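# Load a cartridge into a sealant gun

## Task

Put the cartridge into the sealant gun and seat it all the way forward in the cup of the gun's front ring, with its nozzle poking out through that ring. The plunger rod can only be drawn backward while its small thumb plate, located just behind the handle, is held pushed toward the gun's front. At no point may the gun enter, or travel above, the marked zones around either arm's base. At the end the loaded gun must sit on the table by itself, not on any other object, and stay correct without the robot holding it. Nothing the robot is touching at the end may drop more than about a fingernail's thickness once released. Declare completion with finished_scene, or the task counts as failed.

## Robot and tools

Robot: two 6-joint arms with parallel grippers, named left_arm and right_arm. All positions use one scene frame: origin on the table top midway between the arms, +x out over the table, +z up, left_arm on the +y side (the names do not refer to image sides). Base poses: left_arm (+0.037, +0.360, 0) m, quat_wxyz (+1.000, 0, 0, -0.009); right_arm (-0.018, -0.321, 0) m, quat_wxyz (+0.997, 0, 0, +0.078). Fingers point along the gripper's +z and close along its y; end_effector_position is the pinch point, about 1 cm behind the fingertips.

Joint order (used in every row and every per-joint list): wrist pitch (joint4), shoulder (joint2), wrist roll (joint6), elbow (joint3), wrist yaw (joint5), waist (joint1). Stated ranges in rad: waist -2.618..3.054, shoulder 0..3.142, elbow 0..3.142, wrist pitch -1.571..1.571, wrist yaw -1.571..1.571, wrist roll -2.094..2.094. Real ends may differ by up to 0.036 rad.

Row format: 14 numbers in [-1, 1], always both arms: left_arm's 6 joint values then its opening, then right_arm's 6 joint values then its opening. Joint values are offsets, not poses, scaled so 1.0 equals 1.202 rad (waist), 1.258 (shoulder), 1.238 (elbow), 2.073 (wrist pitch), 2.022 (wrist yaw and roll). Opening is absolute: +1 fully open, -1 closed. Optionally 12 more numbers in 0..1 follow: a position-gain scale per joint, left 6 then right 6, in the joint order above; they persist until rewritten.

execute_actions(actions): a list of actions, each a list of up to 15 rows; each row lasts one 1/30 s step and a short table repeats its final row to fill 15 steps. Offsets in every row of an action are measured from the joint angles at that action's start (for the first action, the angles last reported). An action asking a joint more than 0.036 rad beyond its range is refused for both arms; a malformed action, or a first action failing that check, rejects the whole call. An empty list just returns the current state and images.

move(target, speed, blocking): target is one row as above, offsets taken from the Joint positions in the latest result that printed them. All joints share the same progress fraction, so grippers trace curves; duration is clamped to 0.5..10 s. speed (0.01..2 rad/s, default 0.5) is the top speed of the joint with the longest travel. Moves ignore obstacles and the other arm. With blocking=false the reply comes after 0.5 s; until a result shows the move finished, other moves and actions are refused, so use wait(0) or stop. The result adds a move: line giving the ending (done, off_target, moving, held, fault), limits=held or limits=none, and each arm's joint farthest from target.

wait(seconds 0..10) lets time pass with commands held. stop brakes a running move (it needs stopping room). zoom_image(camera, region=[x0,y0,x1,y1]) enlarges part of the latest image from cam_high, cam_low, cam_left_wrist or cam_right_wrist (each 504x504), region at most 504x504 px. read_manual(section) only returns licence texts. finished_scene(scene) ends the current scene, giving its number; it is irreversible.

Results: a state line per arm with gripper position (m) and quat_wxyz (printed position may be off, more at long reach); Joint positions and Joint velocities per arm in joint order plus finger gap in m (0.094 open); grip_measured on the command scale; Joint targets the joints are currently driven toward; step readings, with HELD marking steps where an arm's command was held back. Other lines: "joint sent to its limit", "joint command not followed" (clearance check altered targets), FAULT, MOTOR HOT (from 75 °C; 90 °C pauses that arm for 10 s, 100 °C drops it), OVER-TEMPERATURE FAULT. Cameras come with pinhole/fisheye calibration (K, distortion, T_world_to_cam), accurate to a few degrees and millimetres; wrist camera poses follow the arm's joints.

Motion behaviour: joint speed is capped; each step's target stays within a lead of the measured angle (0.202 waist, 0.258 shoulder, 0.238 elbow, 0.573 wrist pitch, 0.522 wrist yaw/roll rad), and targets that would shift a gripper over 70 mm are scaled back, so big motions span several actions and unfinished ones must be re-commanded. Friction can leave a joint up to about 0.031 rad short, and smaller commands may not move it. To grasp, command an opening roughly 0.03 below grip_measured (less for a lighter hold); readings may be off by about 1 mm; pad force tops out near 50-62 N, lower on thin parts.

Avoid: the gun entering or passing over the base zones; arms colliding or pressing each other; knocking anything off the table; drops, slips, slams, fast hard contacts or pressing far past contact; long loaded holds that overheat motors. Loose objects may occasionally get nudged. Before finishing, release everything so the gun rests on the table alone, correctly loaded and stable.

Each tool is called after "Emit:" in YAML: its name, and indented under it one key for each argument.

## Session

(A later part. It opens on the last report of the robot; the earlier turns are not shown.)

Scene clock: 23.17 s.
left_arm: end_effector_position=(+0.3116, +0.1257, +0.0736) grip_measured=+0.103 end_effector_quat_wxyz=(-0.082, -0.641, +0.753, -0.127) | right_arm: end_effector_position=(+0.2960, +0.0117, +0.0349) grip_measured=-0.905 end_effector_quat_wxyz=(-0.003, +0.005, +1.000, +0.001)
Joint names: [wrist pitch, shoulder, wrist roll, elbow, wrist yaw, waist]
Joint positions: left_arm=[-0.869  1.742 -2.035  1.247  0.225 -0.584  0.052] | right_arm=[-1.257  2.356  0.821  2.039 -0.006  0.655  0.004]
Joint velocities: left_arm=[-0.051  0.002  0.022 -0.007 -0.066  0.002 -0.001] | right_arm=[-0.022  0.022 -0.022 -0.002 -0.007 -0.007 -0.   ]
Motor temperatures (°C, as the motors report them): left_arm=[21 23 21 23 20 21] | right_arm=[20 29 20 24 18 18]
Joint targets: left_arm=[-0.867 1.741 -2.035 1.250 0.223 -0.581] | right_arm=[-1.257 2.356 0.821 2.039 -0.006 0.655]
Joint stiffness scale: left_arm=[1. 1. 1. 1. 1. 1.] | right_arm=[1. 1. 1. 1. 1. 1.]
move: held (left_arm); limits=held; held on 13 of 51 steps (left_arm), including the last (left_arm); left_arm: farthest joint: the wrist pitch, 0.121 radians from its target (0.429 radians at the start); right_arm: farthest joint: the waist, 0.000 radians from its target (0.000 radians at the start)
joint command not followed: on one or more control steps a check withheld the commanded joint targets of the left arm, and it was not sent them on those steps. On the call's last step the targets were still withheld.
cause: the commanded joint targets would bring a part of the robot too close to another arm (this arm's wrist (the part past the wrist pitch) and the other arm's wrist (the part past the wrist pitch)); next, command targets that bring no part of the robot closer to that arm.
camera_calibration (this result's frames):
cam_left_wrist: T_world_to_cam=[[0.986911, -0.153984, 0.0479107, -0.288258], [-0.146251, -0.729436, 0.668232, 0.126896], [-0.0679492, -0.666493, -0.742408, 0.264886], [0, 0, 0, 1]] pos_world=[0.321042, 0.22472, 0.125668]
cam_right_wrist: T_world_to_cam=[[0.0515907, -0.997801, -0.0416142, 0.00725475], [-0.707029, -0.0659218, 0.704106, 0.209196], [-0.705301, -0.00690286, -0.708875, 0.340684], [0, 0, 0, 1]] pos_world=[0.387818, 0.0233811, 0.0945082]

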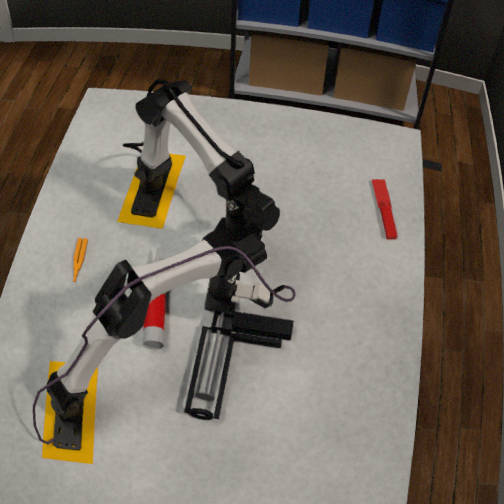

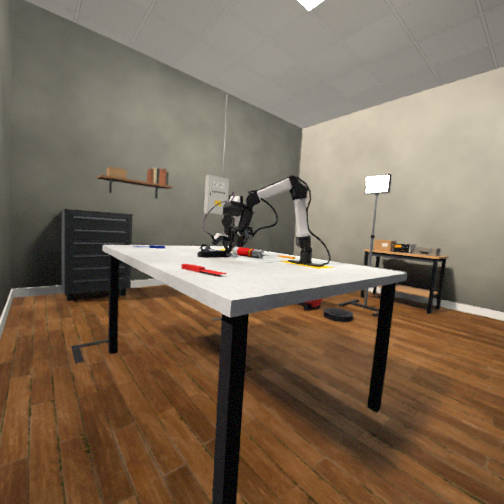

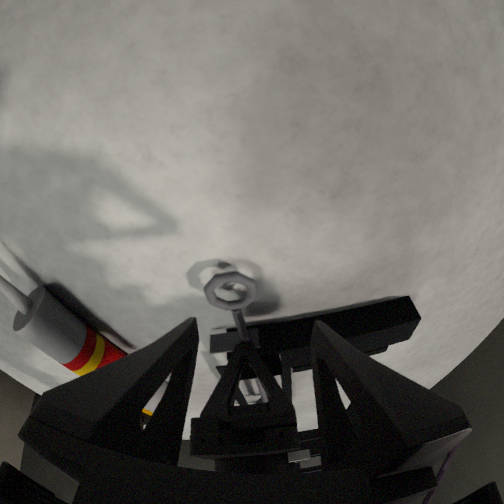

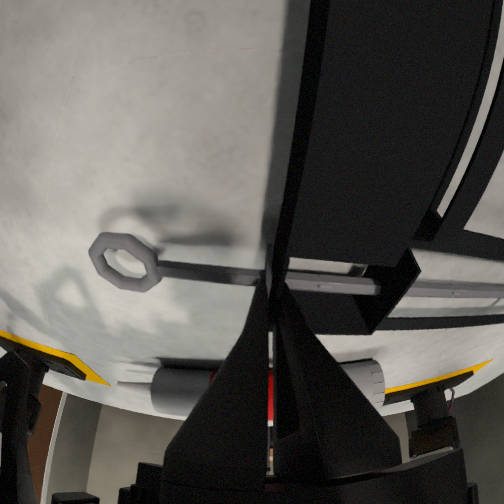

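Emit:
move:
  target: [0.2,0,0.3,0,0,0.5,0.1, 0,0,0,0,0,0,-1]
  speed: 0.6

Emit:
move:
  target: [0.5,-0.08,0.955,-0.4,0.336,0,0.1, 0,0,0,0,0,0,-1]
  speed: 1.0

Scene clock: 27.20 s.
left_arm: end_effector_position=(+0.4830, +0.3223, +0.1107) grip_measured=+0.103 end_effector_quat_wxyz=(+0.150, -0.601, +0.736, -0.274) | right_arm: end_effector_position=(+0.2960, +0.0117, +0.0349) grip_measured=-0.905 end_effector_quat_wxyz=(-0.003, +0.004, +1.000, +0.001)
Joint names: [wrist pitch, shoulder, wrist roll, elbow, wrist yaw, waist]
Joint positions: left_arm=[-0.476  1.742 -1.438  1.247  0.226  0.019  0.052] | right_arm=[-1.257  2.356  0.82   2.039 -0.006  0.655  0.004]
Joint velocities: left_arm=[-0.051 -0.007 -0.051  0.007  0.051 -0.017  0.   ] | right_arm=[ 0.051  0.017  0.037 -0.002  0.022  0.017 -0.   ]
Motor temperatures (°C, as the motors report them): left_arm=[21 24 21 23 20 21] | right_arm=[20 31 20 25 18 18]
Joint targets: left_arm=[-0.455 1.742 -1.429 1.247 0.225 0.017] | right_arm=[-1.257 2.356 0.821 2.039 -0.006 0.655]
Joint stiffness scale: left_arm=[1. 1. 1. 1. 1. 1.] | right_arm=[1. 1. 1. 1. 1. 1.]
move: off_target (left_arm); limits=none; left_arm: farthest joint: the wrist pitch, 0.022 radians from its target (0.415 radians at the start); right_arm: farthest joint: the wrist roll, 0.001 radians from its target (0.000 radians at the start)
camera_calibration (this result's frames):
cam_left_wrist: T_world_to_cam=[[0.823125, -0.132911, 0.552087, -0.41241], [-0.42998, -0.780926, 0.45307, 0.448075], [0.370921, -0.610319, -0.699948, 0.200288], [0, 0, 0, 1]] pos_world=[0.457837, 0.417339, 0.164868]
cam_right_wrist: T_world_to_cam=[[0.0519713, -0.997781, -0.0416167, 0.00714195], [-0.707004, -0.0661933, 0.704105, 0.209192], [-0.705298, -0.00717008, -0.708875, 0.340687], [0, 0, 0, 1]] pos_world=[0.387814, 0.023416, 0.0945083]

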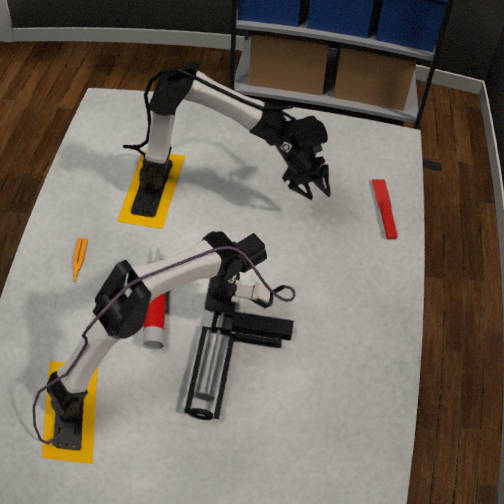

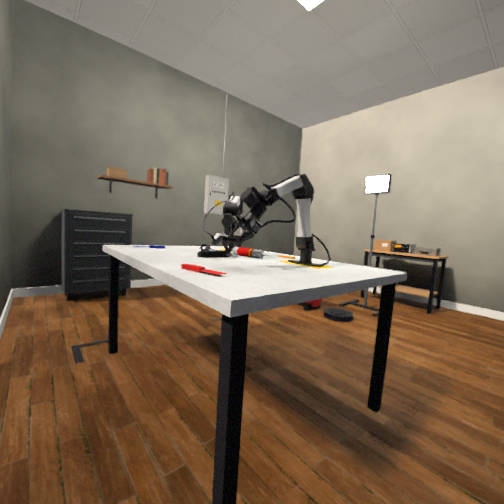

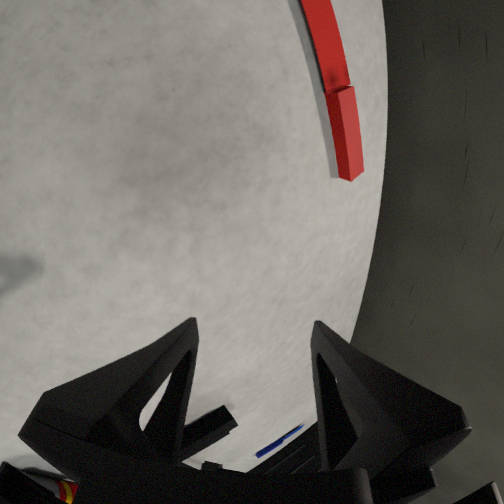

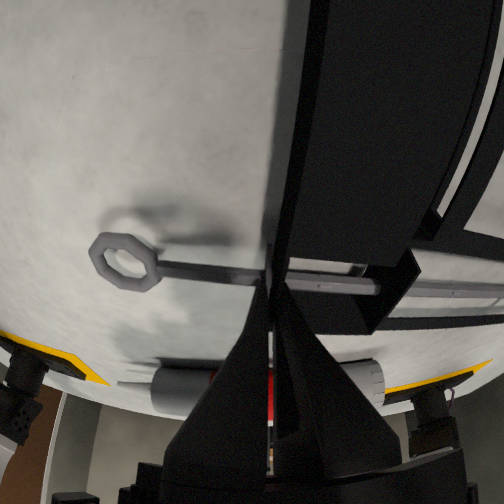

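Scene clock: 30.07 s.
left_arm: end_effector_position=(+0.4536, +0.2267, +0.1599) grip_measured=+0.103 end_effector_quat_wxyz=(+0.585, +0.418, +0.659, -0.220) | right_arm: end_effector_position=(+0.2960, +0.0117, +0.0349) grip_measured=-0.905 end_effector_quat_wxyz=(-0.003, +0.004, +1.000, +0.001)
Joint names: [wrist pitch, shoulder, wrist roll, elbow, wrist yaw, waist]
Joint positions: left_arm=[0.536 1.667 0.487 0.774 0.894 0.019 0.052] | right_arm=[-1.257  2.356  0.82   2.039 -0.006  0.655  0.004]
Joint velocities: left_arm=[-0.007  0.002  0.037 -0.027 -0.022 -0.017 -0.001] | right_arm=[ 0.007 -0.002 -0.051  0.002  0.007 -0.012  0.   ]
Motor temperatures (°C, as the motors report them): left_arm=[22 25 21 23 20 21] | right_arm=[20 32 20 25 18 18]
Joint targets: left_arm=[0.560 1.642 0.493 0.753 0.905 0.019] | right_arm=[-1.257 2.356 0.821 2.039 -0.006 0.655]
Joint stiffness scale: left_arm=[1. 1. 1. 1. 1. 1.] | right_arm=[1. 1. 1. 1. 1. 1.]
move: off_target (left_arm); limits=none; left_arm: farthest joint: the shoulder, 0.025 radians from its target (0.101 radians at the start); right_arm: farthest joint: the waist, 0.000 radians from its target (0.000 radians at the start)
camera_calibration (this result's frames):
cam_left_wrist: T_world_to_cam=[[-0.785596, -0.584785, -0.202154, 0.524638], [-0.236862, 0.586063, -0.774872, 0.137351], [0.571608, -0.560853, -0.598922, 0.0688873], [0, 0, 0, 1]] pos_world=[0.40531, 0.26494, 0.253745]
cam_right_wrist: T_world_to_cam=[[0.0519713, -0.997781, -0.0416167, 0.00714195], [-0.707004, -0.0661933, 0.704105, 0.209192], [-0.705298, -0.00717008, -0.708875, 0.340687], [0, 0, 0, 1]] pos_world=[0.387814, 0.023416, 0.0945083]

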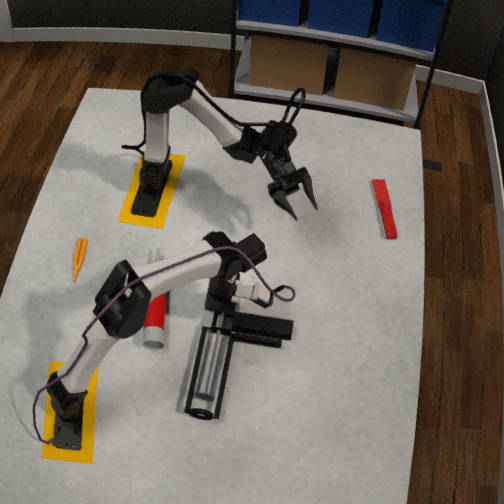

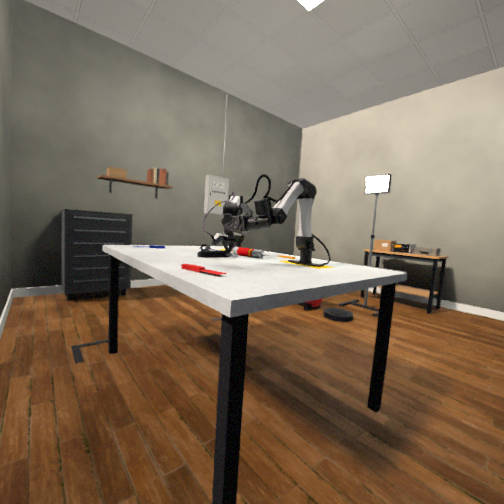

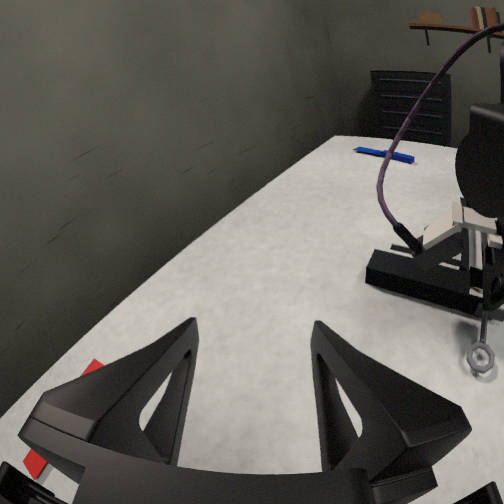

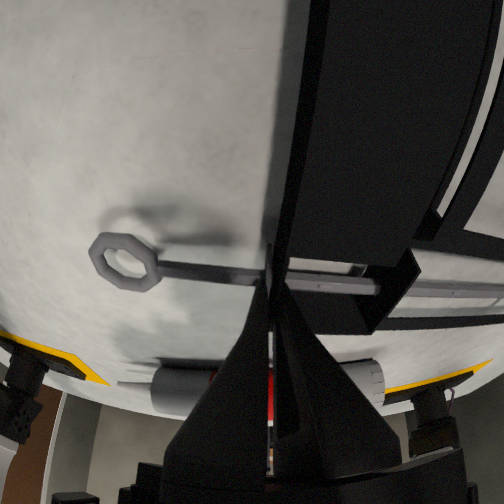

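Emit:
move:
  target: [0.132,-0.037,0,-0.431,0.005,-0.2,0.1, 0,0,0,0,0,0,-1]
  speed: 0.4

Scene clock: 32.37 s.
left_arm: end_effector_position=(+0.2927, +0.1626, +0.0447) grip_measured=+0.103 end_effector_quat_wxyz=(+0.467, +0.469, +0.675, -0.326) | right_arm: end_effector_position=(+0.2960, +0.0117, +0.0349) grip_measured=-0.905 end_effector_quat_wxyz=(-0.003, +0.004, +1.000, +0.001)
Joint names: [wrist pitch, shoulder, wrist roll, elbow, wrist yaw, waist]
Joint positions: left_arm=[ 0.787  1.645  0.487  0.26   0.896 -0.213  0.052] | right_arm=[-1.257  2.356  0.82   2.039 -0.006  0.655  0.004]
Joint velocities: left_arm=[ 0.081 -0.007 -0.081 -0.007  0.007 -0.012 -0.   ] | right_arm=[-0.037 -0.007  0.081 -0.007  0.022  0.002  0.001]
Motor temperatures (°C, as the motors report them): left_arm=[23 25 21 23 20 21] | right_arm=[20 33 20 25 18 18]
Joint targets: left_arm=[0.810 1.620 0.487 0.241 0.904 -0.221] | right_arm=[-1.257 2.356 0.820 2.039 -0.006 0.655]
Joint stiffness scale: left_arm=[1. 1. 1. 1. 1. 1.] | right_arm=[1. 1. 1. 1. 1. 1.]
move: off_target (left_arm); limits=none; left_arm: farthest joint: the shoulder, 0.025 radians from its target (0.046 radians at the start); right_arm: farthest joint: the waist, 0.000 radians from its target (0.000 radians at the start)
camera_calibration (this result's frames):
cam_left_wrist: T_world_to_cam=[[-0.924159, -0.381937, -0.00736683, 0.336321], [-0.269634, 0.665842, -0.695667, 0.0406267], [0.270606, -0.64092, -0.718327, 0.162381], [0, 0, 0, 1]] pos_world=[0.277827, 0.205476, 0.147383]
cam_right_wrist: T_world_to_cam=[[0.0519713, -0.997781, -0.0416167, 0.00714195], [-0.707004, -0.0661933, 0.704105, 0.209192], [-0.705298, -0.00717008, -0.708875, 0.340687], [0, 0, 0, 1]] pos_world=[0.387814, 0.023416, 0.0945083]

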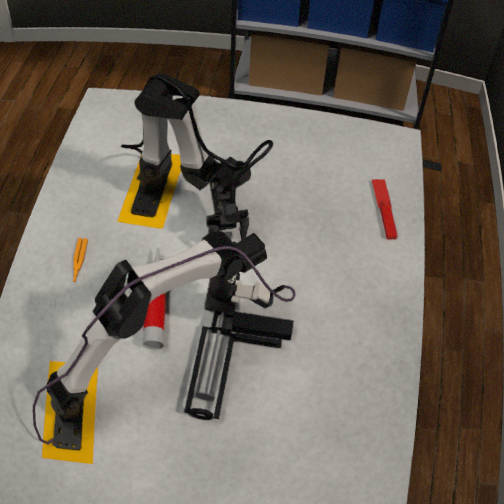

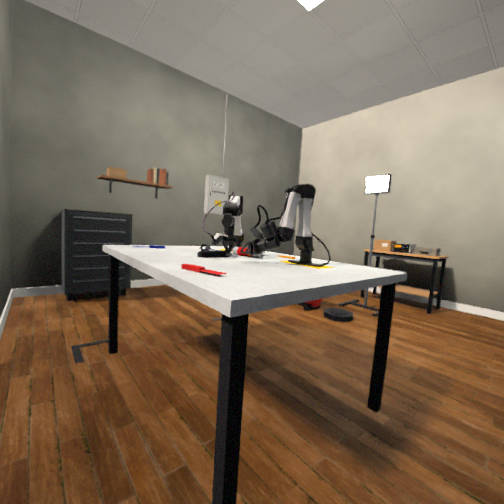

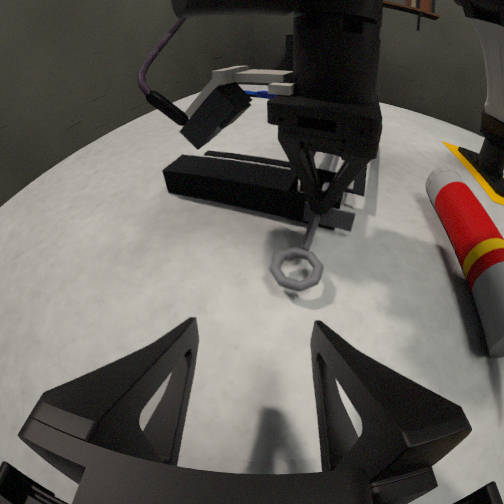

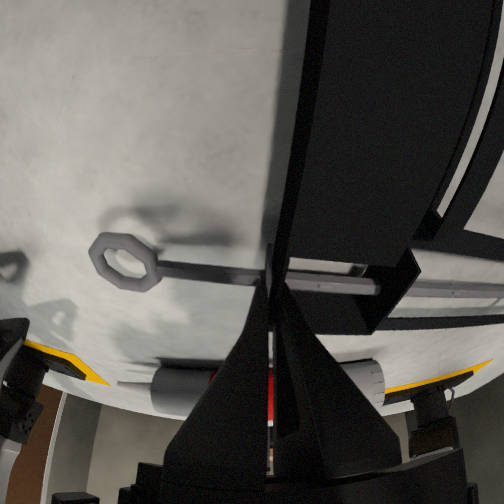

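Emit:
move:
  target: [0.041,0.185,0,0.149,0.004,-0.157,0.1, 0,0,0,0,0,0,-1]
  speed: 0.15

Scene clock: 34.77 s.
left_arm: end_effector_position=(+0.2916, +0.1033, +0.0286) grip_measured=+0.103 end_effector_quat_wxyz=(+0.436, +0.528, +0.630, -0.366) | right_arm: end_effector_position=(+0.2960, +0.0117, +0.0349) grip_measured=-0.905 end_effector_quat_wxyz=(-0.003, +0.004, +1.000, +0.001)
Joint names: [wrist pitch, shoulder, wrist roll, elbow, wrist yaw, waist]
Joint positions: left_arm=[ 0.848  1.861  0.487  0.415  0.896 -0.393  0.052] | right_arm=[-1.257  2.356  0.82   2.039 -0.006  0.655  0.004]
Joint velocities: left_arm=[ 0.007 -0.022 -0.051  0.002 -0.007 -0.007  0.   ] | right_arm=[-0.051 -0.002  0.022  0.002 -0.051 -0.017  0.001]
Motor temperatures (°C, as the motors report them): left_arm=[23 25 21 23 20 21] | right_arm=[20 33 20 25 18 18]
Joint targets: left_arm=[0.871 1.878 0.487 0.444 0.904 -0.402] | right_arm=[-1.257 2.356 0.820 2.039 -0.006 0.655]
Joint stiffness scale: left_arm=[1. 1. 1. 1. 1. 1.] | right_arm=[1. 1. 1. 1. 1. 1.]
move: off_target (left_arm); limits=none; left_arm: farthest joint: the elbow, 0.029 radians from its target (0.185 radians at the start); right_arm: farthest joint: the waist, 0.000 radians from its target (0.000 radians at the start)
camera_calibration (this result's frames):
cam_left_wrist: T_world_to_cam=[[-0.977613, -0.210262, -0.00798673, 0.31042], [-0.145546, 0.703153, -0.695983, 0.0285323], [0.151954, -0.679239, -0.718014, 0.1517], [0, 0, 0, 1]] pos_world=[0.284571, 0.148247, 0.13126]
cam_right_wrist: T_world_to_cam=[[0.0519713, -0.997781, -0.0416167, 0.00714195], [-0.707004, -0.0661933, 0.704105, 0.209192], [-0.705298, -0.00717008, -0.708875, 0.340687], [0, 0, 0, 1]] pos_world=[0.387814, 0.023416, 0.0945083]

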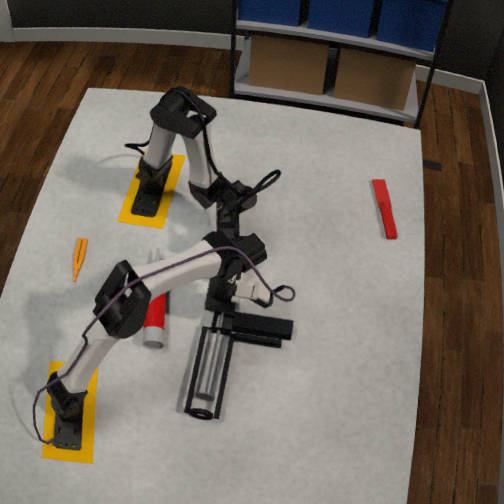

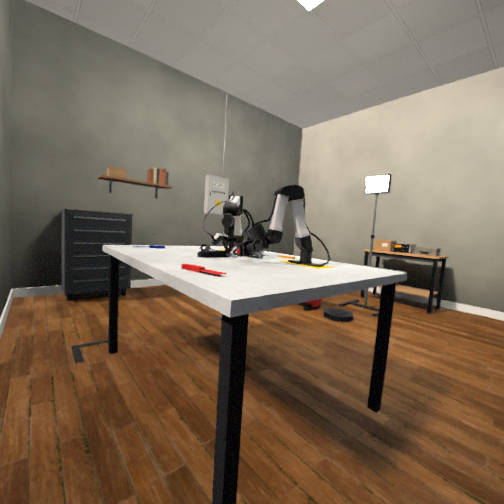

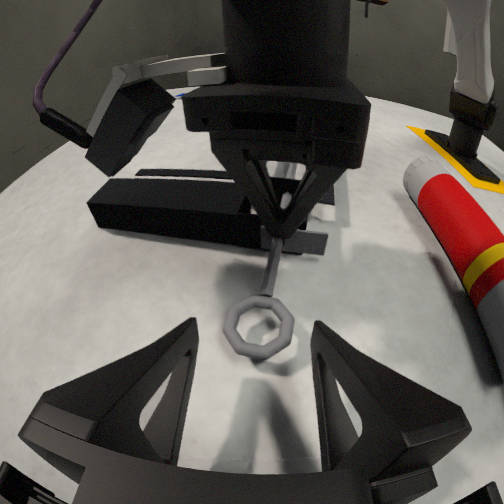

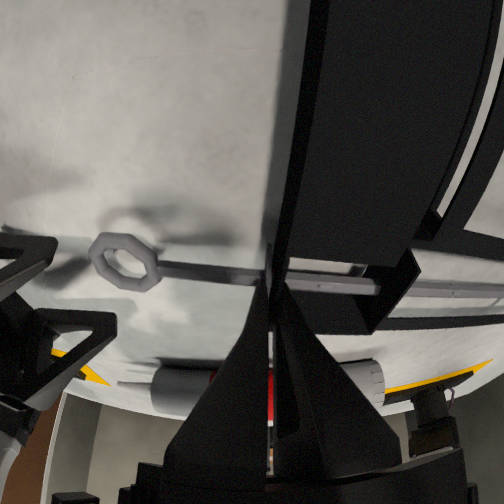

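Emit:
move:
  target: [0.033,0.096,0,0.07,0.004,-0.043,0.1, 0,0,0,0,0,0,-1]
  speed: 0.1

Emit:
move:
  target: [0,0,0,0,0,0,-0.5, 0,0,0,0,0,0,-1]

Scene clock: 37.80 s.
left_arm: end_effector_position=(+0.2937, +0.0864, +0.0152) grip_measured=+0.103 end_effector_quat_wxyz=(+0.427, +0.541, +0.619, -0.376) | right_arm: end_effector_position=(+0.2960, +0.0117, +0.0349) grip_measured=-0.905 end_effector_quat_wxyz=(-0.003, +0.004, +1.000, +0.001)
Joint names: [wrist pitch, shoulder, wrist roll, elbow, wrist yaw, waist]
Joint positions: left_arm=[ 0.893  1.966  0.487  0.473  0.896 -0.435  0.052] | right_arm=[-1.257  2.356  0.82   2.039 -0.006  0.655  0.004]
Joint velocities: left_arm=[-0.095  0.012  0.022  0.012  0.066 -0.012 -0.001] | right_arm=[-0.066  0.012  0.007 -0.012 -0.022  0.007 -0.001]
Motor temperatures (°C, as the motors report them): left_arm=[24 25 21 24 20 21] | right_arm=[20 34 20 25 18 18]
Joint targets: left_arm=[0.917 1.982 0.487 0.502 0.904 -0.445] | right_arm=[-1.257 2.356 0.820 2.039 -0.006 0.655]
Joint stiffness scale: left_arm=[1. 1. 1. 1. 1. 1.] | right_arm=[1. 1. 1. 1. 1. 1.]
move: off_target (left_arm); limits=none; left_arm: farthest joint: the elbow, 0.029 radians from its target (0.087 radians at the start); right_arm: farthest joint: the waist, 0.000 radians from its target (0.000 radians at the start)
camera_calibration (this result's frames):
cam_left_wrist: T_world_to_cam=[[-0.985647, -0.168685, -0.00674693, 0.307537], [-0.116605, 0.709149, -0.69535, 0.0224015], [0.12208, -0.684583, -0.71864, 0.139504], [0, 0, 0, 1]] pos_world=[0.288704, 0.131493, 0.117905]
cam_right_wrist: T_world_to_cam=[[0.0519713, -0.997781, -0.0416167, 0.00714195], [-0.707004, -0.0661933, 0.704105, 0.209192], [-0.705298, -0.00717008, -0.708875, 0.340687], [0, 0, 0, 1]] pos_world=[0.387814, 0.023416, 0.0945083]

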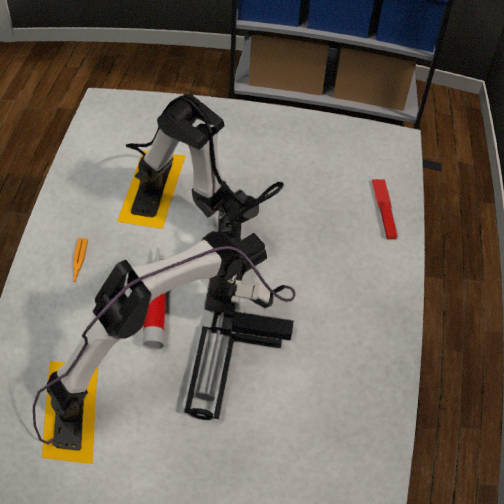

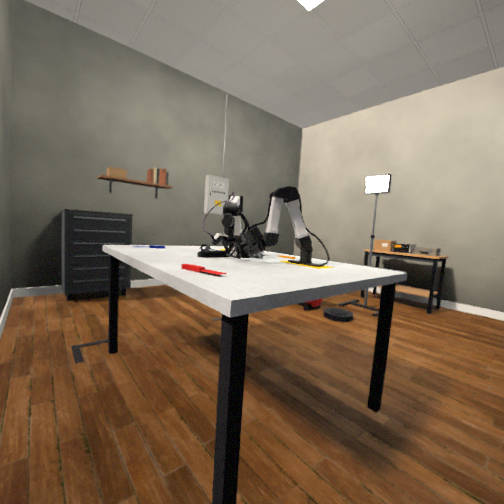

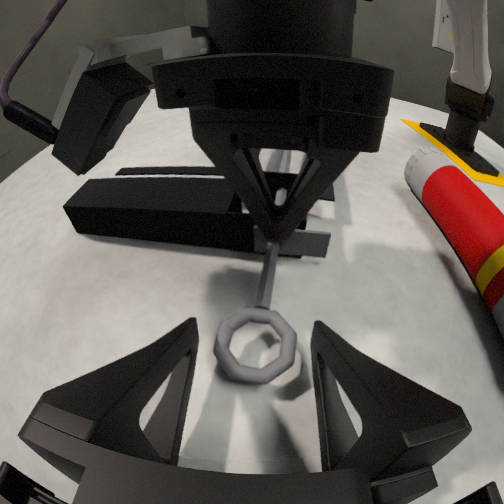

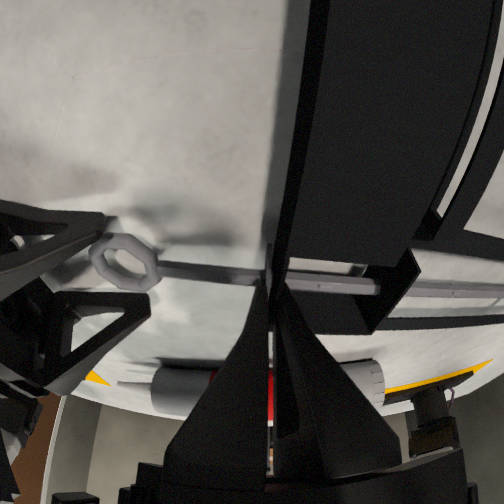

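Scene clock: 38.30 s.
left_arm: end_effector_position=(+0.2934, +0.0864, +0.0152) grip_measured=-0.263 end_effector_quat_wxyz=(+0.427, +0.542, +0.619, -0.376) | right_arm: end_effector_position=(+0.2960, +0.0118, +0.0349) grip_measured=-0.905 end_effector_quat_wxyz=(-0.003, +0.004, +1.000, +0.001)
Joint names: [wrist pitch, shoulder, wrist roll, elbow, wrist yaw, waist]
Joint positions: left_arm=[ 0.892  1.966  0.489  0.473  0.897 -0.435  0.035] | right_arm=[-1.257  2.356  0.819  2.039 -0.006  0.655  0.004]
Joint velocities: left_arm=[ 0.037  0.007 -0.037  0.017  0.066 -0.007  0.   ] | right_arm=[-0.037 -0.017 -0.037  0.007  0.11  -0.012  0.   ]
Motor temperatures (°C, as the motors report them): left_arm=[24 25 21 24 20 21] | right_arm=[20 35 20 26 18 18]
Joint targets: left_arm=[0.893 1.966 0.487 0.473 0.895 -0.435] | right_arm=[-1.257 2.356 0.820 2.039 -0.006 0.655]
Joint stiffness scale: left_arm=[1. 1. 1. 1. 1. 1.] | right_arm=[1. 1. 1. 1. 1. 1.]
move: done; limits=none; left_arm: farthest joint: the wrist roll, 0.002 radians from its target (0.000 radians at the start); right_arm: farthest joint: the wrist roll, 0.001 radians from its target (0.000 radians at the start)
camera_calibration (this result's frames):
cam_left_wrist: T_world_to_cam=[[-0.985946, -0.166915, -0.00705168, 0.30718], [-0.115085, 0.709179, -0.695572, 0.0219509], [0.121102, -0.684985, -0.718422, 0.139832], [0, 0, 0, 1]] pos_world=[0.288455, 0.131489, 0.117893]
cam_right_wrist: T_world_to_cam=[[0.053492, -0.997678, -0.0421657, 0.00682182], [-0.706894, -0.0676581, 0.704076, 0.209197], [-0.705294, -0.00785578, -0.708871, 0.340706], [0, 0, 0, 1]] pos_world=[0.387814, 0.0236364, 0.0945138]

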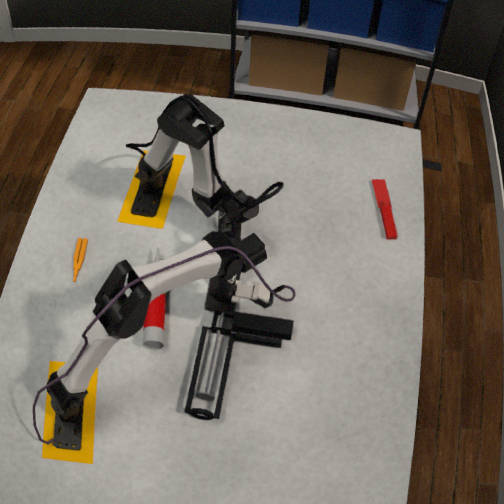

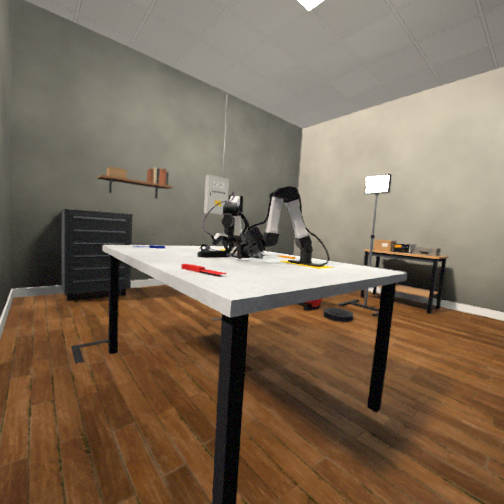

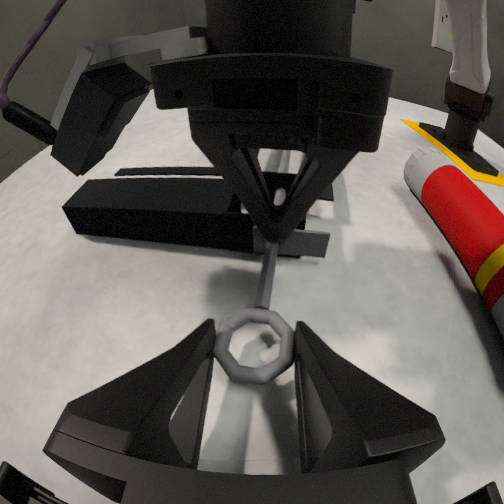

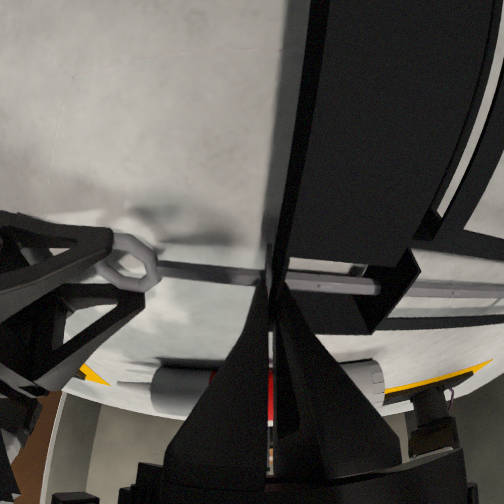

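Emit:
move:
  target: [-0.108,-0.077,0.11,-0.04,0.077,0.164,-0.4, 0,0,0,0,0,0,-1]
  speed: 0.12

Scene clock: 42.30 s.
left_arm: end_effector_position=(+0.2943, +0.1331, +0.0150) grip_measured=-0.263 end_effector_quat_wxyz=(+0.424, +0.545, +0.616, -0.378) | right_arm: end_effector_position=(+0.2969, +0.0220, +0.0351) grip_measured=-0.905 end_effector_quat_wxyz=(-0.002, +0.002, +1.000, +0.022)
Joint names: [wrist pitch, shoulder, wrist roll, elbow, wrist yaw, waist]
Joint positions: left_arm=[ 0.673  1.898  0.698  0.449  1.041 -0.259  0.035] | right_arm=[-1.224  2.356  0.819  2.039 -0.034  0.658  0.004]
Joint velocities: left_arm=[-0.066  0.022  0.022 -0.007 -0.095 -0.012  0.001] | right_arm=[ 0.081  0.012  0.007  0.002 -0.066 -0.002 -0.001]
Motor temperatures (°C, as the motors report them): left_arm=[24 25 21 23 20 21] | right_arm=[20 36 20 26 18 18]
Joint targets: left_arm=[0.668 1.869 0.711 0.423 1.053 -0.238] | right_arm=[-1.257 2.356 0.819 2.039 -0.006 0.655]
Joint stiffness scale: left_arm=[1. 1. 1. 1. 1. 1.] | right_arm=[1. 1. 1. 1. 1. 1.]
move: off_target (left_arm, right_arm); limits=none; left_arm: farthest joint: the shoulder, 0.029 radians from its target (0.096 radians at the start); right_arm: farthest joint: the wrist pitch, 0.033 radians from its target (0.000 radians at the start)
camera_calibration (this result's frames):
cam_left_wrist: T_world_to_cam=[[-0.987567, -0.157093, -0.00582811, 0.315005], [-0.109026, 0.711162, -0.694523, -0.0132755], [0.113249, -0.685252, -0.719447, 0.173933], [0, 0, 0, 1]] pos_world=[0.289943, 0.178114, 0.117751]
cam_right_wrist: T_world_to_cam=[[0.057439, -0.99476, -0.0845744, 0.0171878], [-0.708382, -0.100304, 0.698666, 0.211764], [-0.703488, 0.0197803, -0.710431, 0.34051], [0, 0, 0, 1]] pos_world=[0.388567, 0.031603, 0.0954103]

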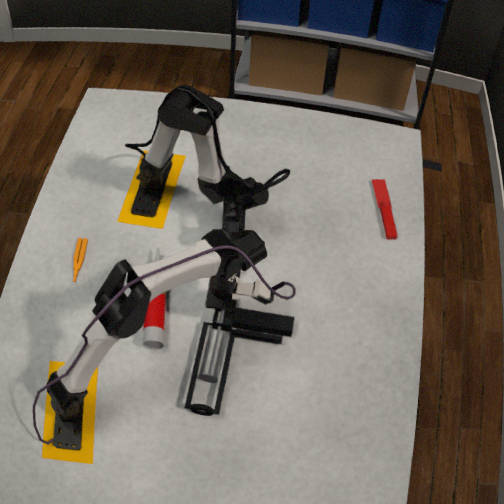

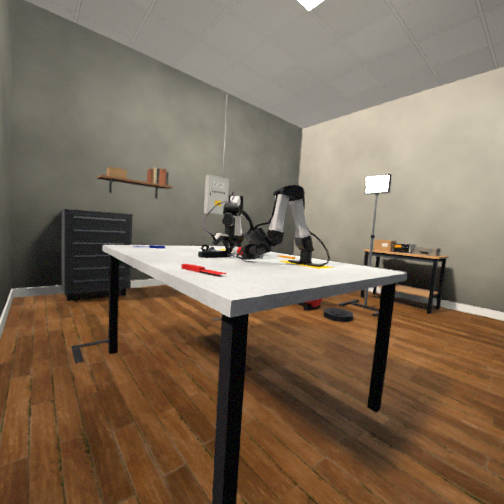

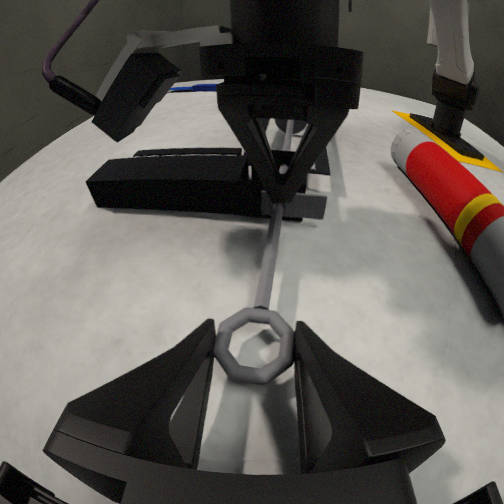

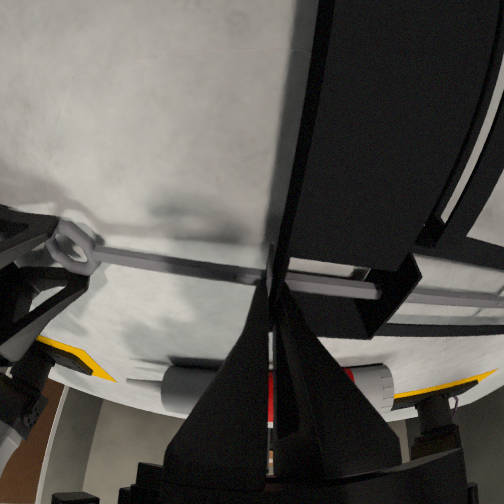

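Emit:
move:
  target: [-0.214,-0.062,0.192,0.065,0.068,0.199,-0.4, -0.03,0,0,0,0.026,-0.003,-1]
  speed: 0.22

Scene clock: 45.17 s.
left_arm: end_effector_position=(+0.2930, +0.1846, +0.0152) grip_measured=-0.263 end_effector_quat_wxyz=(+0.425, +0.542, +0.616, -0.382) | right_arm: end_effector_position=(+0.2962, +0.0237, +0.0351) grip_measured=-0.905 end_effector_quat_wxyz=(-0.002, -0.000, +1.000, +0.025)
Joint names: [wrist pitch, shoulder, wrist roll, elbow, wrist yaw, waist]
Joint positions: left_arm=[ 0.233  1.85   1.072  0.5    1.174 -0.048  0.035] | right_arm=[-1.221  2.356  0.818  2.039 -0.037  0.661  0.004]
Joint velocities: left_arm=[ 0.007  0.012 -0.066  0.007  0.007  0.002 -0.   ] | right_arm=[-0.037 -0.007 -0.022 -0.017 -0.037 -0.022 -0.001]
Motor temperatures (°C, as the motors report them): left_arm=[24 25 21 23 20 21] | right_arm=[20 37 20 26 18 18]
Joint targets: left_arm=[0.229 1.820 1.086 0.530 1.178 -0.020] | right_arm=[-1.286 2.356 0.819 2.039 0.019 0.655]
Joint stiffness scale: left_arm=[1. 1. 1. 1. 1. 1.] | right_arm=[1. 1. 1. 1. 1. 1.]
move: off_target (left_arm, right_arm); limits=none; left_arm: farthest joint: the shoulder, 0.030 radians from its target (0.078 radians at the start); right_arm: farthest joint: the wrist pitch, 0.065 radians from its target (0.062 radians at the start)
camera_calibration (this result's frames):
cam_left_wrist: T_world_to_cam=[[-0.987663, -0.156587, 0.00155848, 0.321645], [-0.112954, 0.705491, -0.69966, -0.0476044], [0.108458, -0.691205, -0.714474, 0.211957], [0, 0, 0, 1]] pos_world=[0.289311, 0.230455, 0.11763]
cam_right_wrist: T_world_to_cam=[[0.0605471, -0.994176, -0.0891486, 0.0181189], [-0.707795, -0.105737, 0.69846, 0.211364], [-0.703818, 0.0208092, -0.710075, 0.340075], [0, 0, 0, 1]] pos_world=[0.387856, 0.0332858, 0.0954644]

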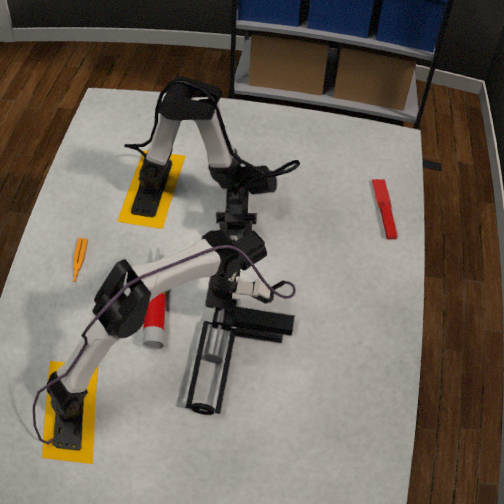

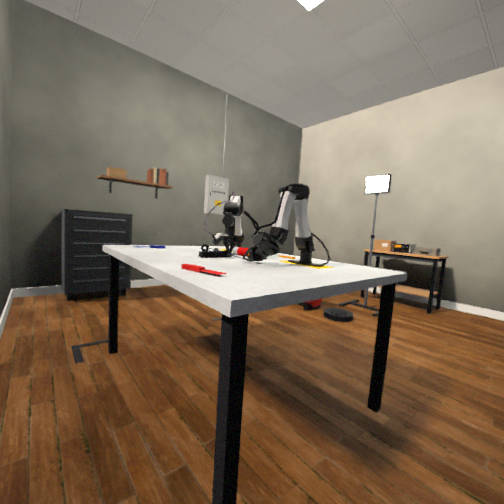

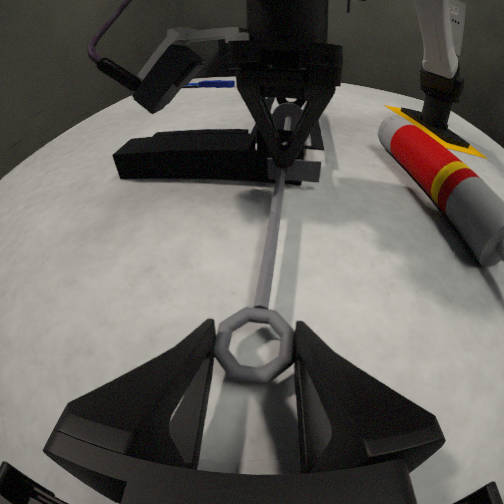

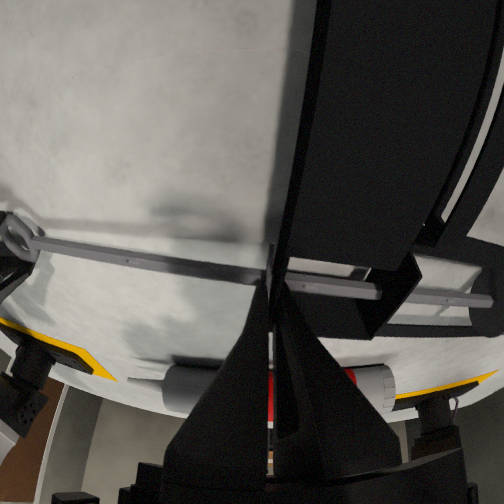

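Emit:
move:
  target: [-0.299,0.064,0.279,0.17,0.02,0.201,-0.4, -0.032,0,0,0,0.028,-0.005,-1]
  speed: 0.3

Scene clock: 48.10 s.
left_arm: end_effector_position=(+0.2937, +0.2336, +0.0166) grip_measured=-0.263 end_effector_quat_wxyz=(+0.426, +0.537, +0.617, -0.387) | right_arm: end_effector_position=(+0.2978, +0.0295, +0.0365) grip_measured=-0.905 end_effector_quat_wxyz=(+0.006, -0.004, +0.999, +0.033)
Joint names: [wrist pitch, shoulder, wrist roll, elbow, wrist yaw, waist]
Joint positions: left_arm=[-0.395  1.919  1.626  0.673  1.225  0.16   0.035] | right_arm=[-1.199  2.353  0.817  2.039 -0.036  0.667  0.004]
Joint velocities: left_arm=[ 0.022  0.012  0.022 -0.002 -0.037  0.017 -0.001] | right_arm=[ 0.037  0.007  0.007 -0.012 -0.051 -0.002  0.   ]
Motor temperatures (°C, as the motors report them): left_arm=[24 25 21 24 20 21] | right_arm=[20 38 20 26 18 18]
Joint targets: left_arm=[-0.386 1.931 1.637 0.710 1.215 0.193] | right_arm=[-1.287 2.356 0.818 2.039 0.019 0.655]
Joint stiffness scale: left_arm=[1. 1. 1. 1. 1. 1.] | right_arm=[1. 1. 1. 1. 1. 1.]
move: off_target (left_arm, right_arm); limits=none; left_arm: farthest joint: the elbow, 0.038 radians from its target (0.211 radians at the start); right_arm: farthest joint: the wrist pitch, 0.088 radians from its target (0.067 radians at the start)
camera_calibration (this result's frames):
cam_left_wrist: T_world_to_cam=[[-0.987021, -0.160265, 0.0102372, 0.330538], [-0.120607, 0.697671, -0.706193, -0.076974], [0.106036, -0.698262, -0.707945, 0.248989], [0, 0, 0, 1]] pos_world=[0.290562, 0.280536, 0.118528]
cam_right_wrist: T_world_to_cam=[[0.0701271, -0.992028, -0.104702, 0.0216643], [-0.71885, -0.123028, 0.684192, 0.216454], [-0.691619, 0.0272846, -0.721747, 0.338698], [0, 0, 0, 1]] pos_world=[0.388329, 0.0388803, 0.0986263]

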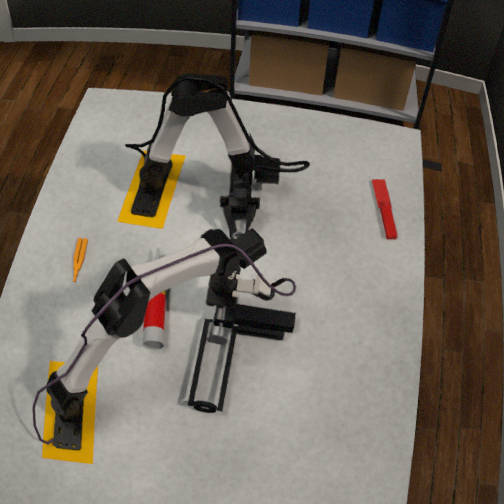

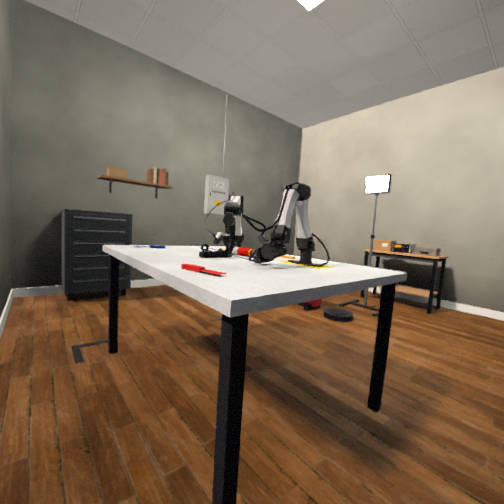

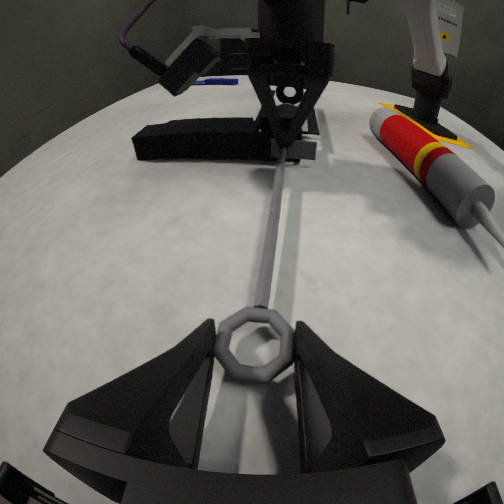

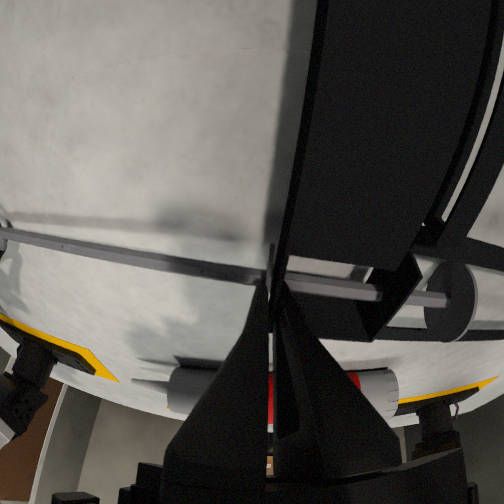

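Emit:
move:
  target: [-0.176,0.091,0.186,0.147,-0.027,0.147,-0.4, -0.05,0,0,0,0.032,-0.012,-1]
  speed: 0.2

Scene clock: 51.13 s.
left_arm: end_effector_position=(+0.2945, +0.2690, +0.0167) grip_measured=-0.263 end_effector_quat_wxyz=(+0.425, +0.537, +0.618, -0.385) | right_arm: end_effector_position=(+0.2982, +0.0285, +0.0376) grip_measured=-0.905 end_effector_quat_wxyz=(+0.012, -0.007, +1.000, +0.028)
Joint names: [wrist pitch, shoulder, wrist roll, elbow, wrist yaw, waist]
Joint positions: left_arm=[-0.782  2.022  1.999  0.813  1.186  0.3    0.035] | right_arm=[-1.202  2.351  0.815  2.039 -0.021  0.671  0.004]
Joint velocities: left_arm=[ 0.037 -0.002 -0.081  0.007 -0.051 -0.012 -0.   ] | right_arm=[-0.007 -0.002  0.007 -0.007 -0.051 -0.007  0.001]
Motor temperatures (°C, as the motors report them): left_arm=[23 25 21 24 20 21] | right_arm=[20 38 20 26 18 18]
Joint targets: left_arm=[-0.760 2.034 2.002 0.855 1.171 0.337] | right_arm=[-1.303 2.354 0.817 2.039 0.029 0.653]
Joint stiffness scale: left_arm=[1. 1. 1. 1. 1. 1.] | right_arm=[1. 1. 1. 1. 1. 1.]
move: off_target (left_arm, right_arm); limits=none; left_arm: farthest joint: the elbow, 0.042 radians from its target (0.182 radians at the start); right_arm: farthest joint: the wrist pitch, 0.100 radians from its target (0.103 radians at the start)
camera_calibration (this result's frames):
cam_left_wrist: T_world_to_cam=[[-0.9866, -0.162824, 0.0104511, 0.337594], [-0.123089, 0.700724, -0.702734, -0.101643], [0.107099, -0.694604, -0.711376, 0.272465], [0, 0, 0, 1]] pos_world=[0.291378, 0.315447, 0.118868]
cam_right_wrist: T_world_to_cam=[[0.0756618, -0.992756, -0.0933338, 0.0186144], [-0.725836, -0.119013, 0.677494, 0.218055], [-0.683694, 0.0164846, -0.729583, 0.338001], [0, 0, 0, 1]] pos_world=[0.387953, 0.0388592, 0.100606]

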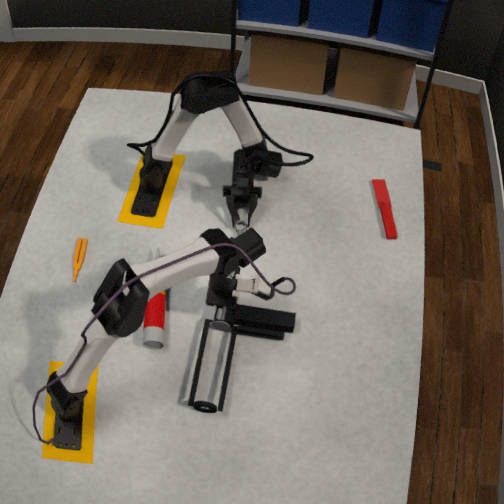

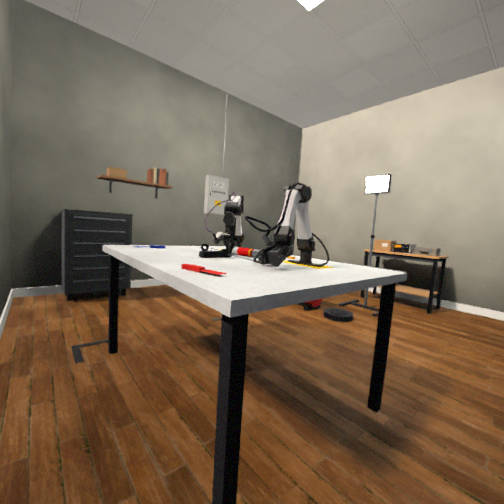

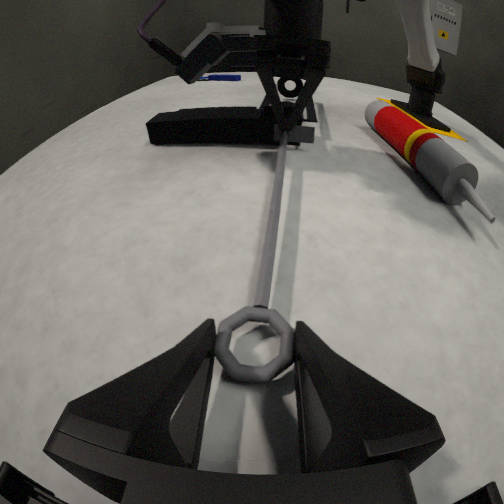

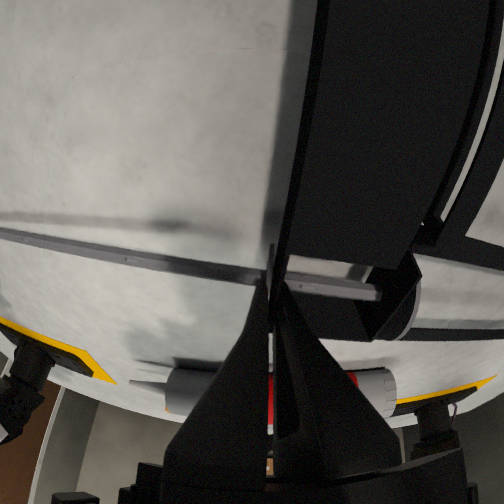

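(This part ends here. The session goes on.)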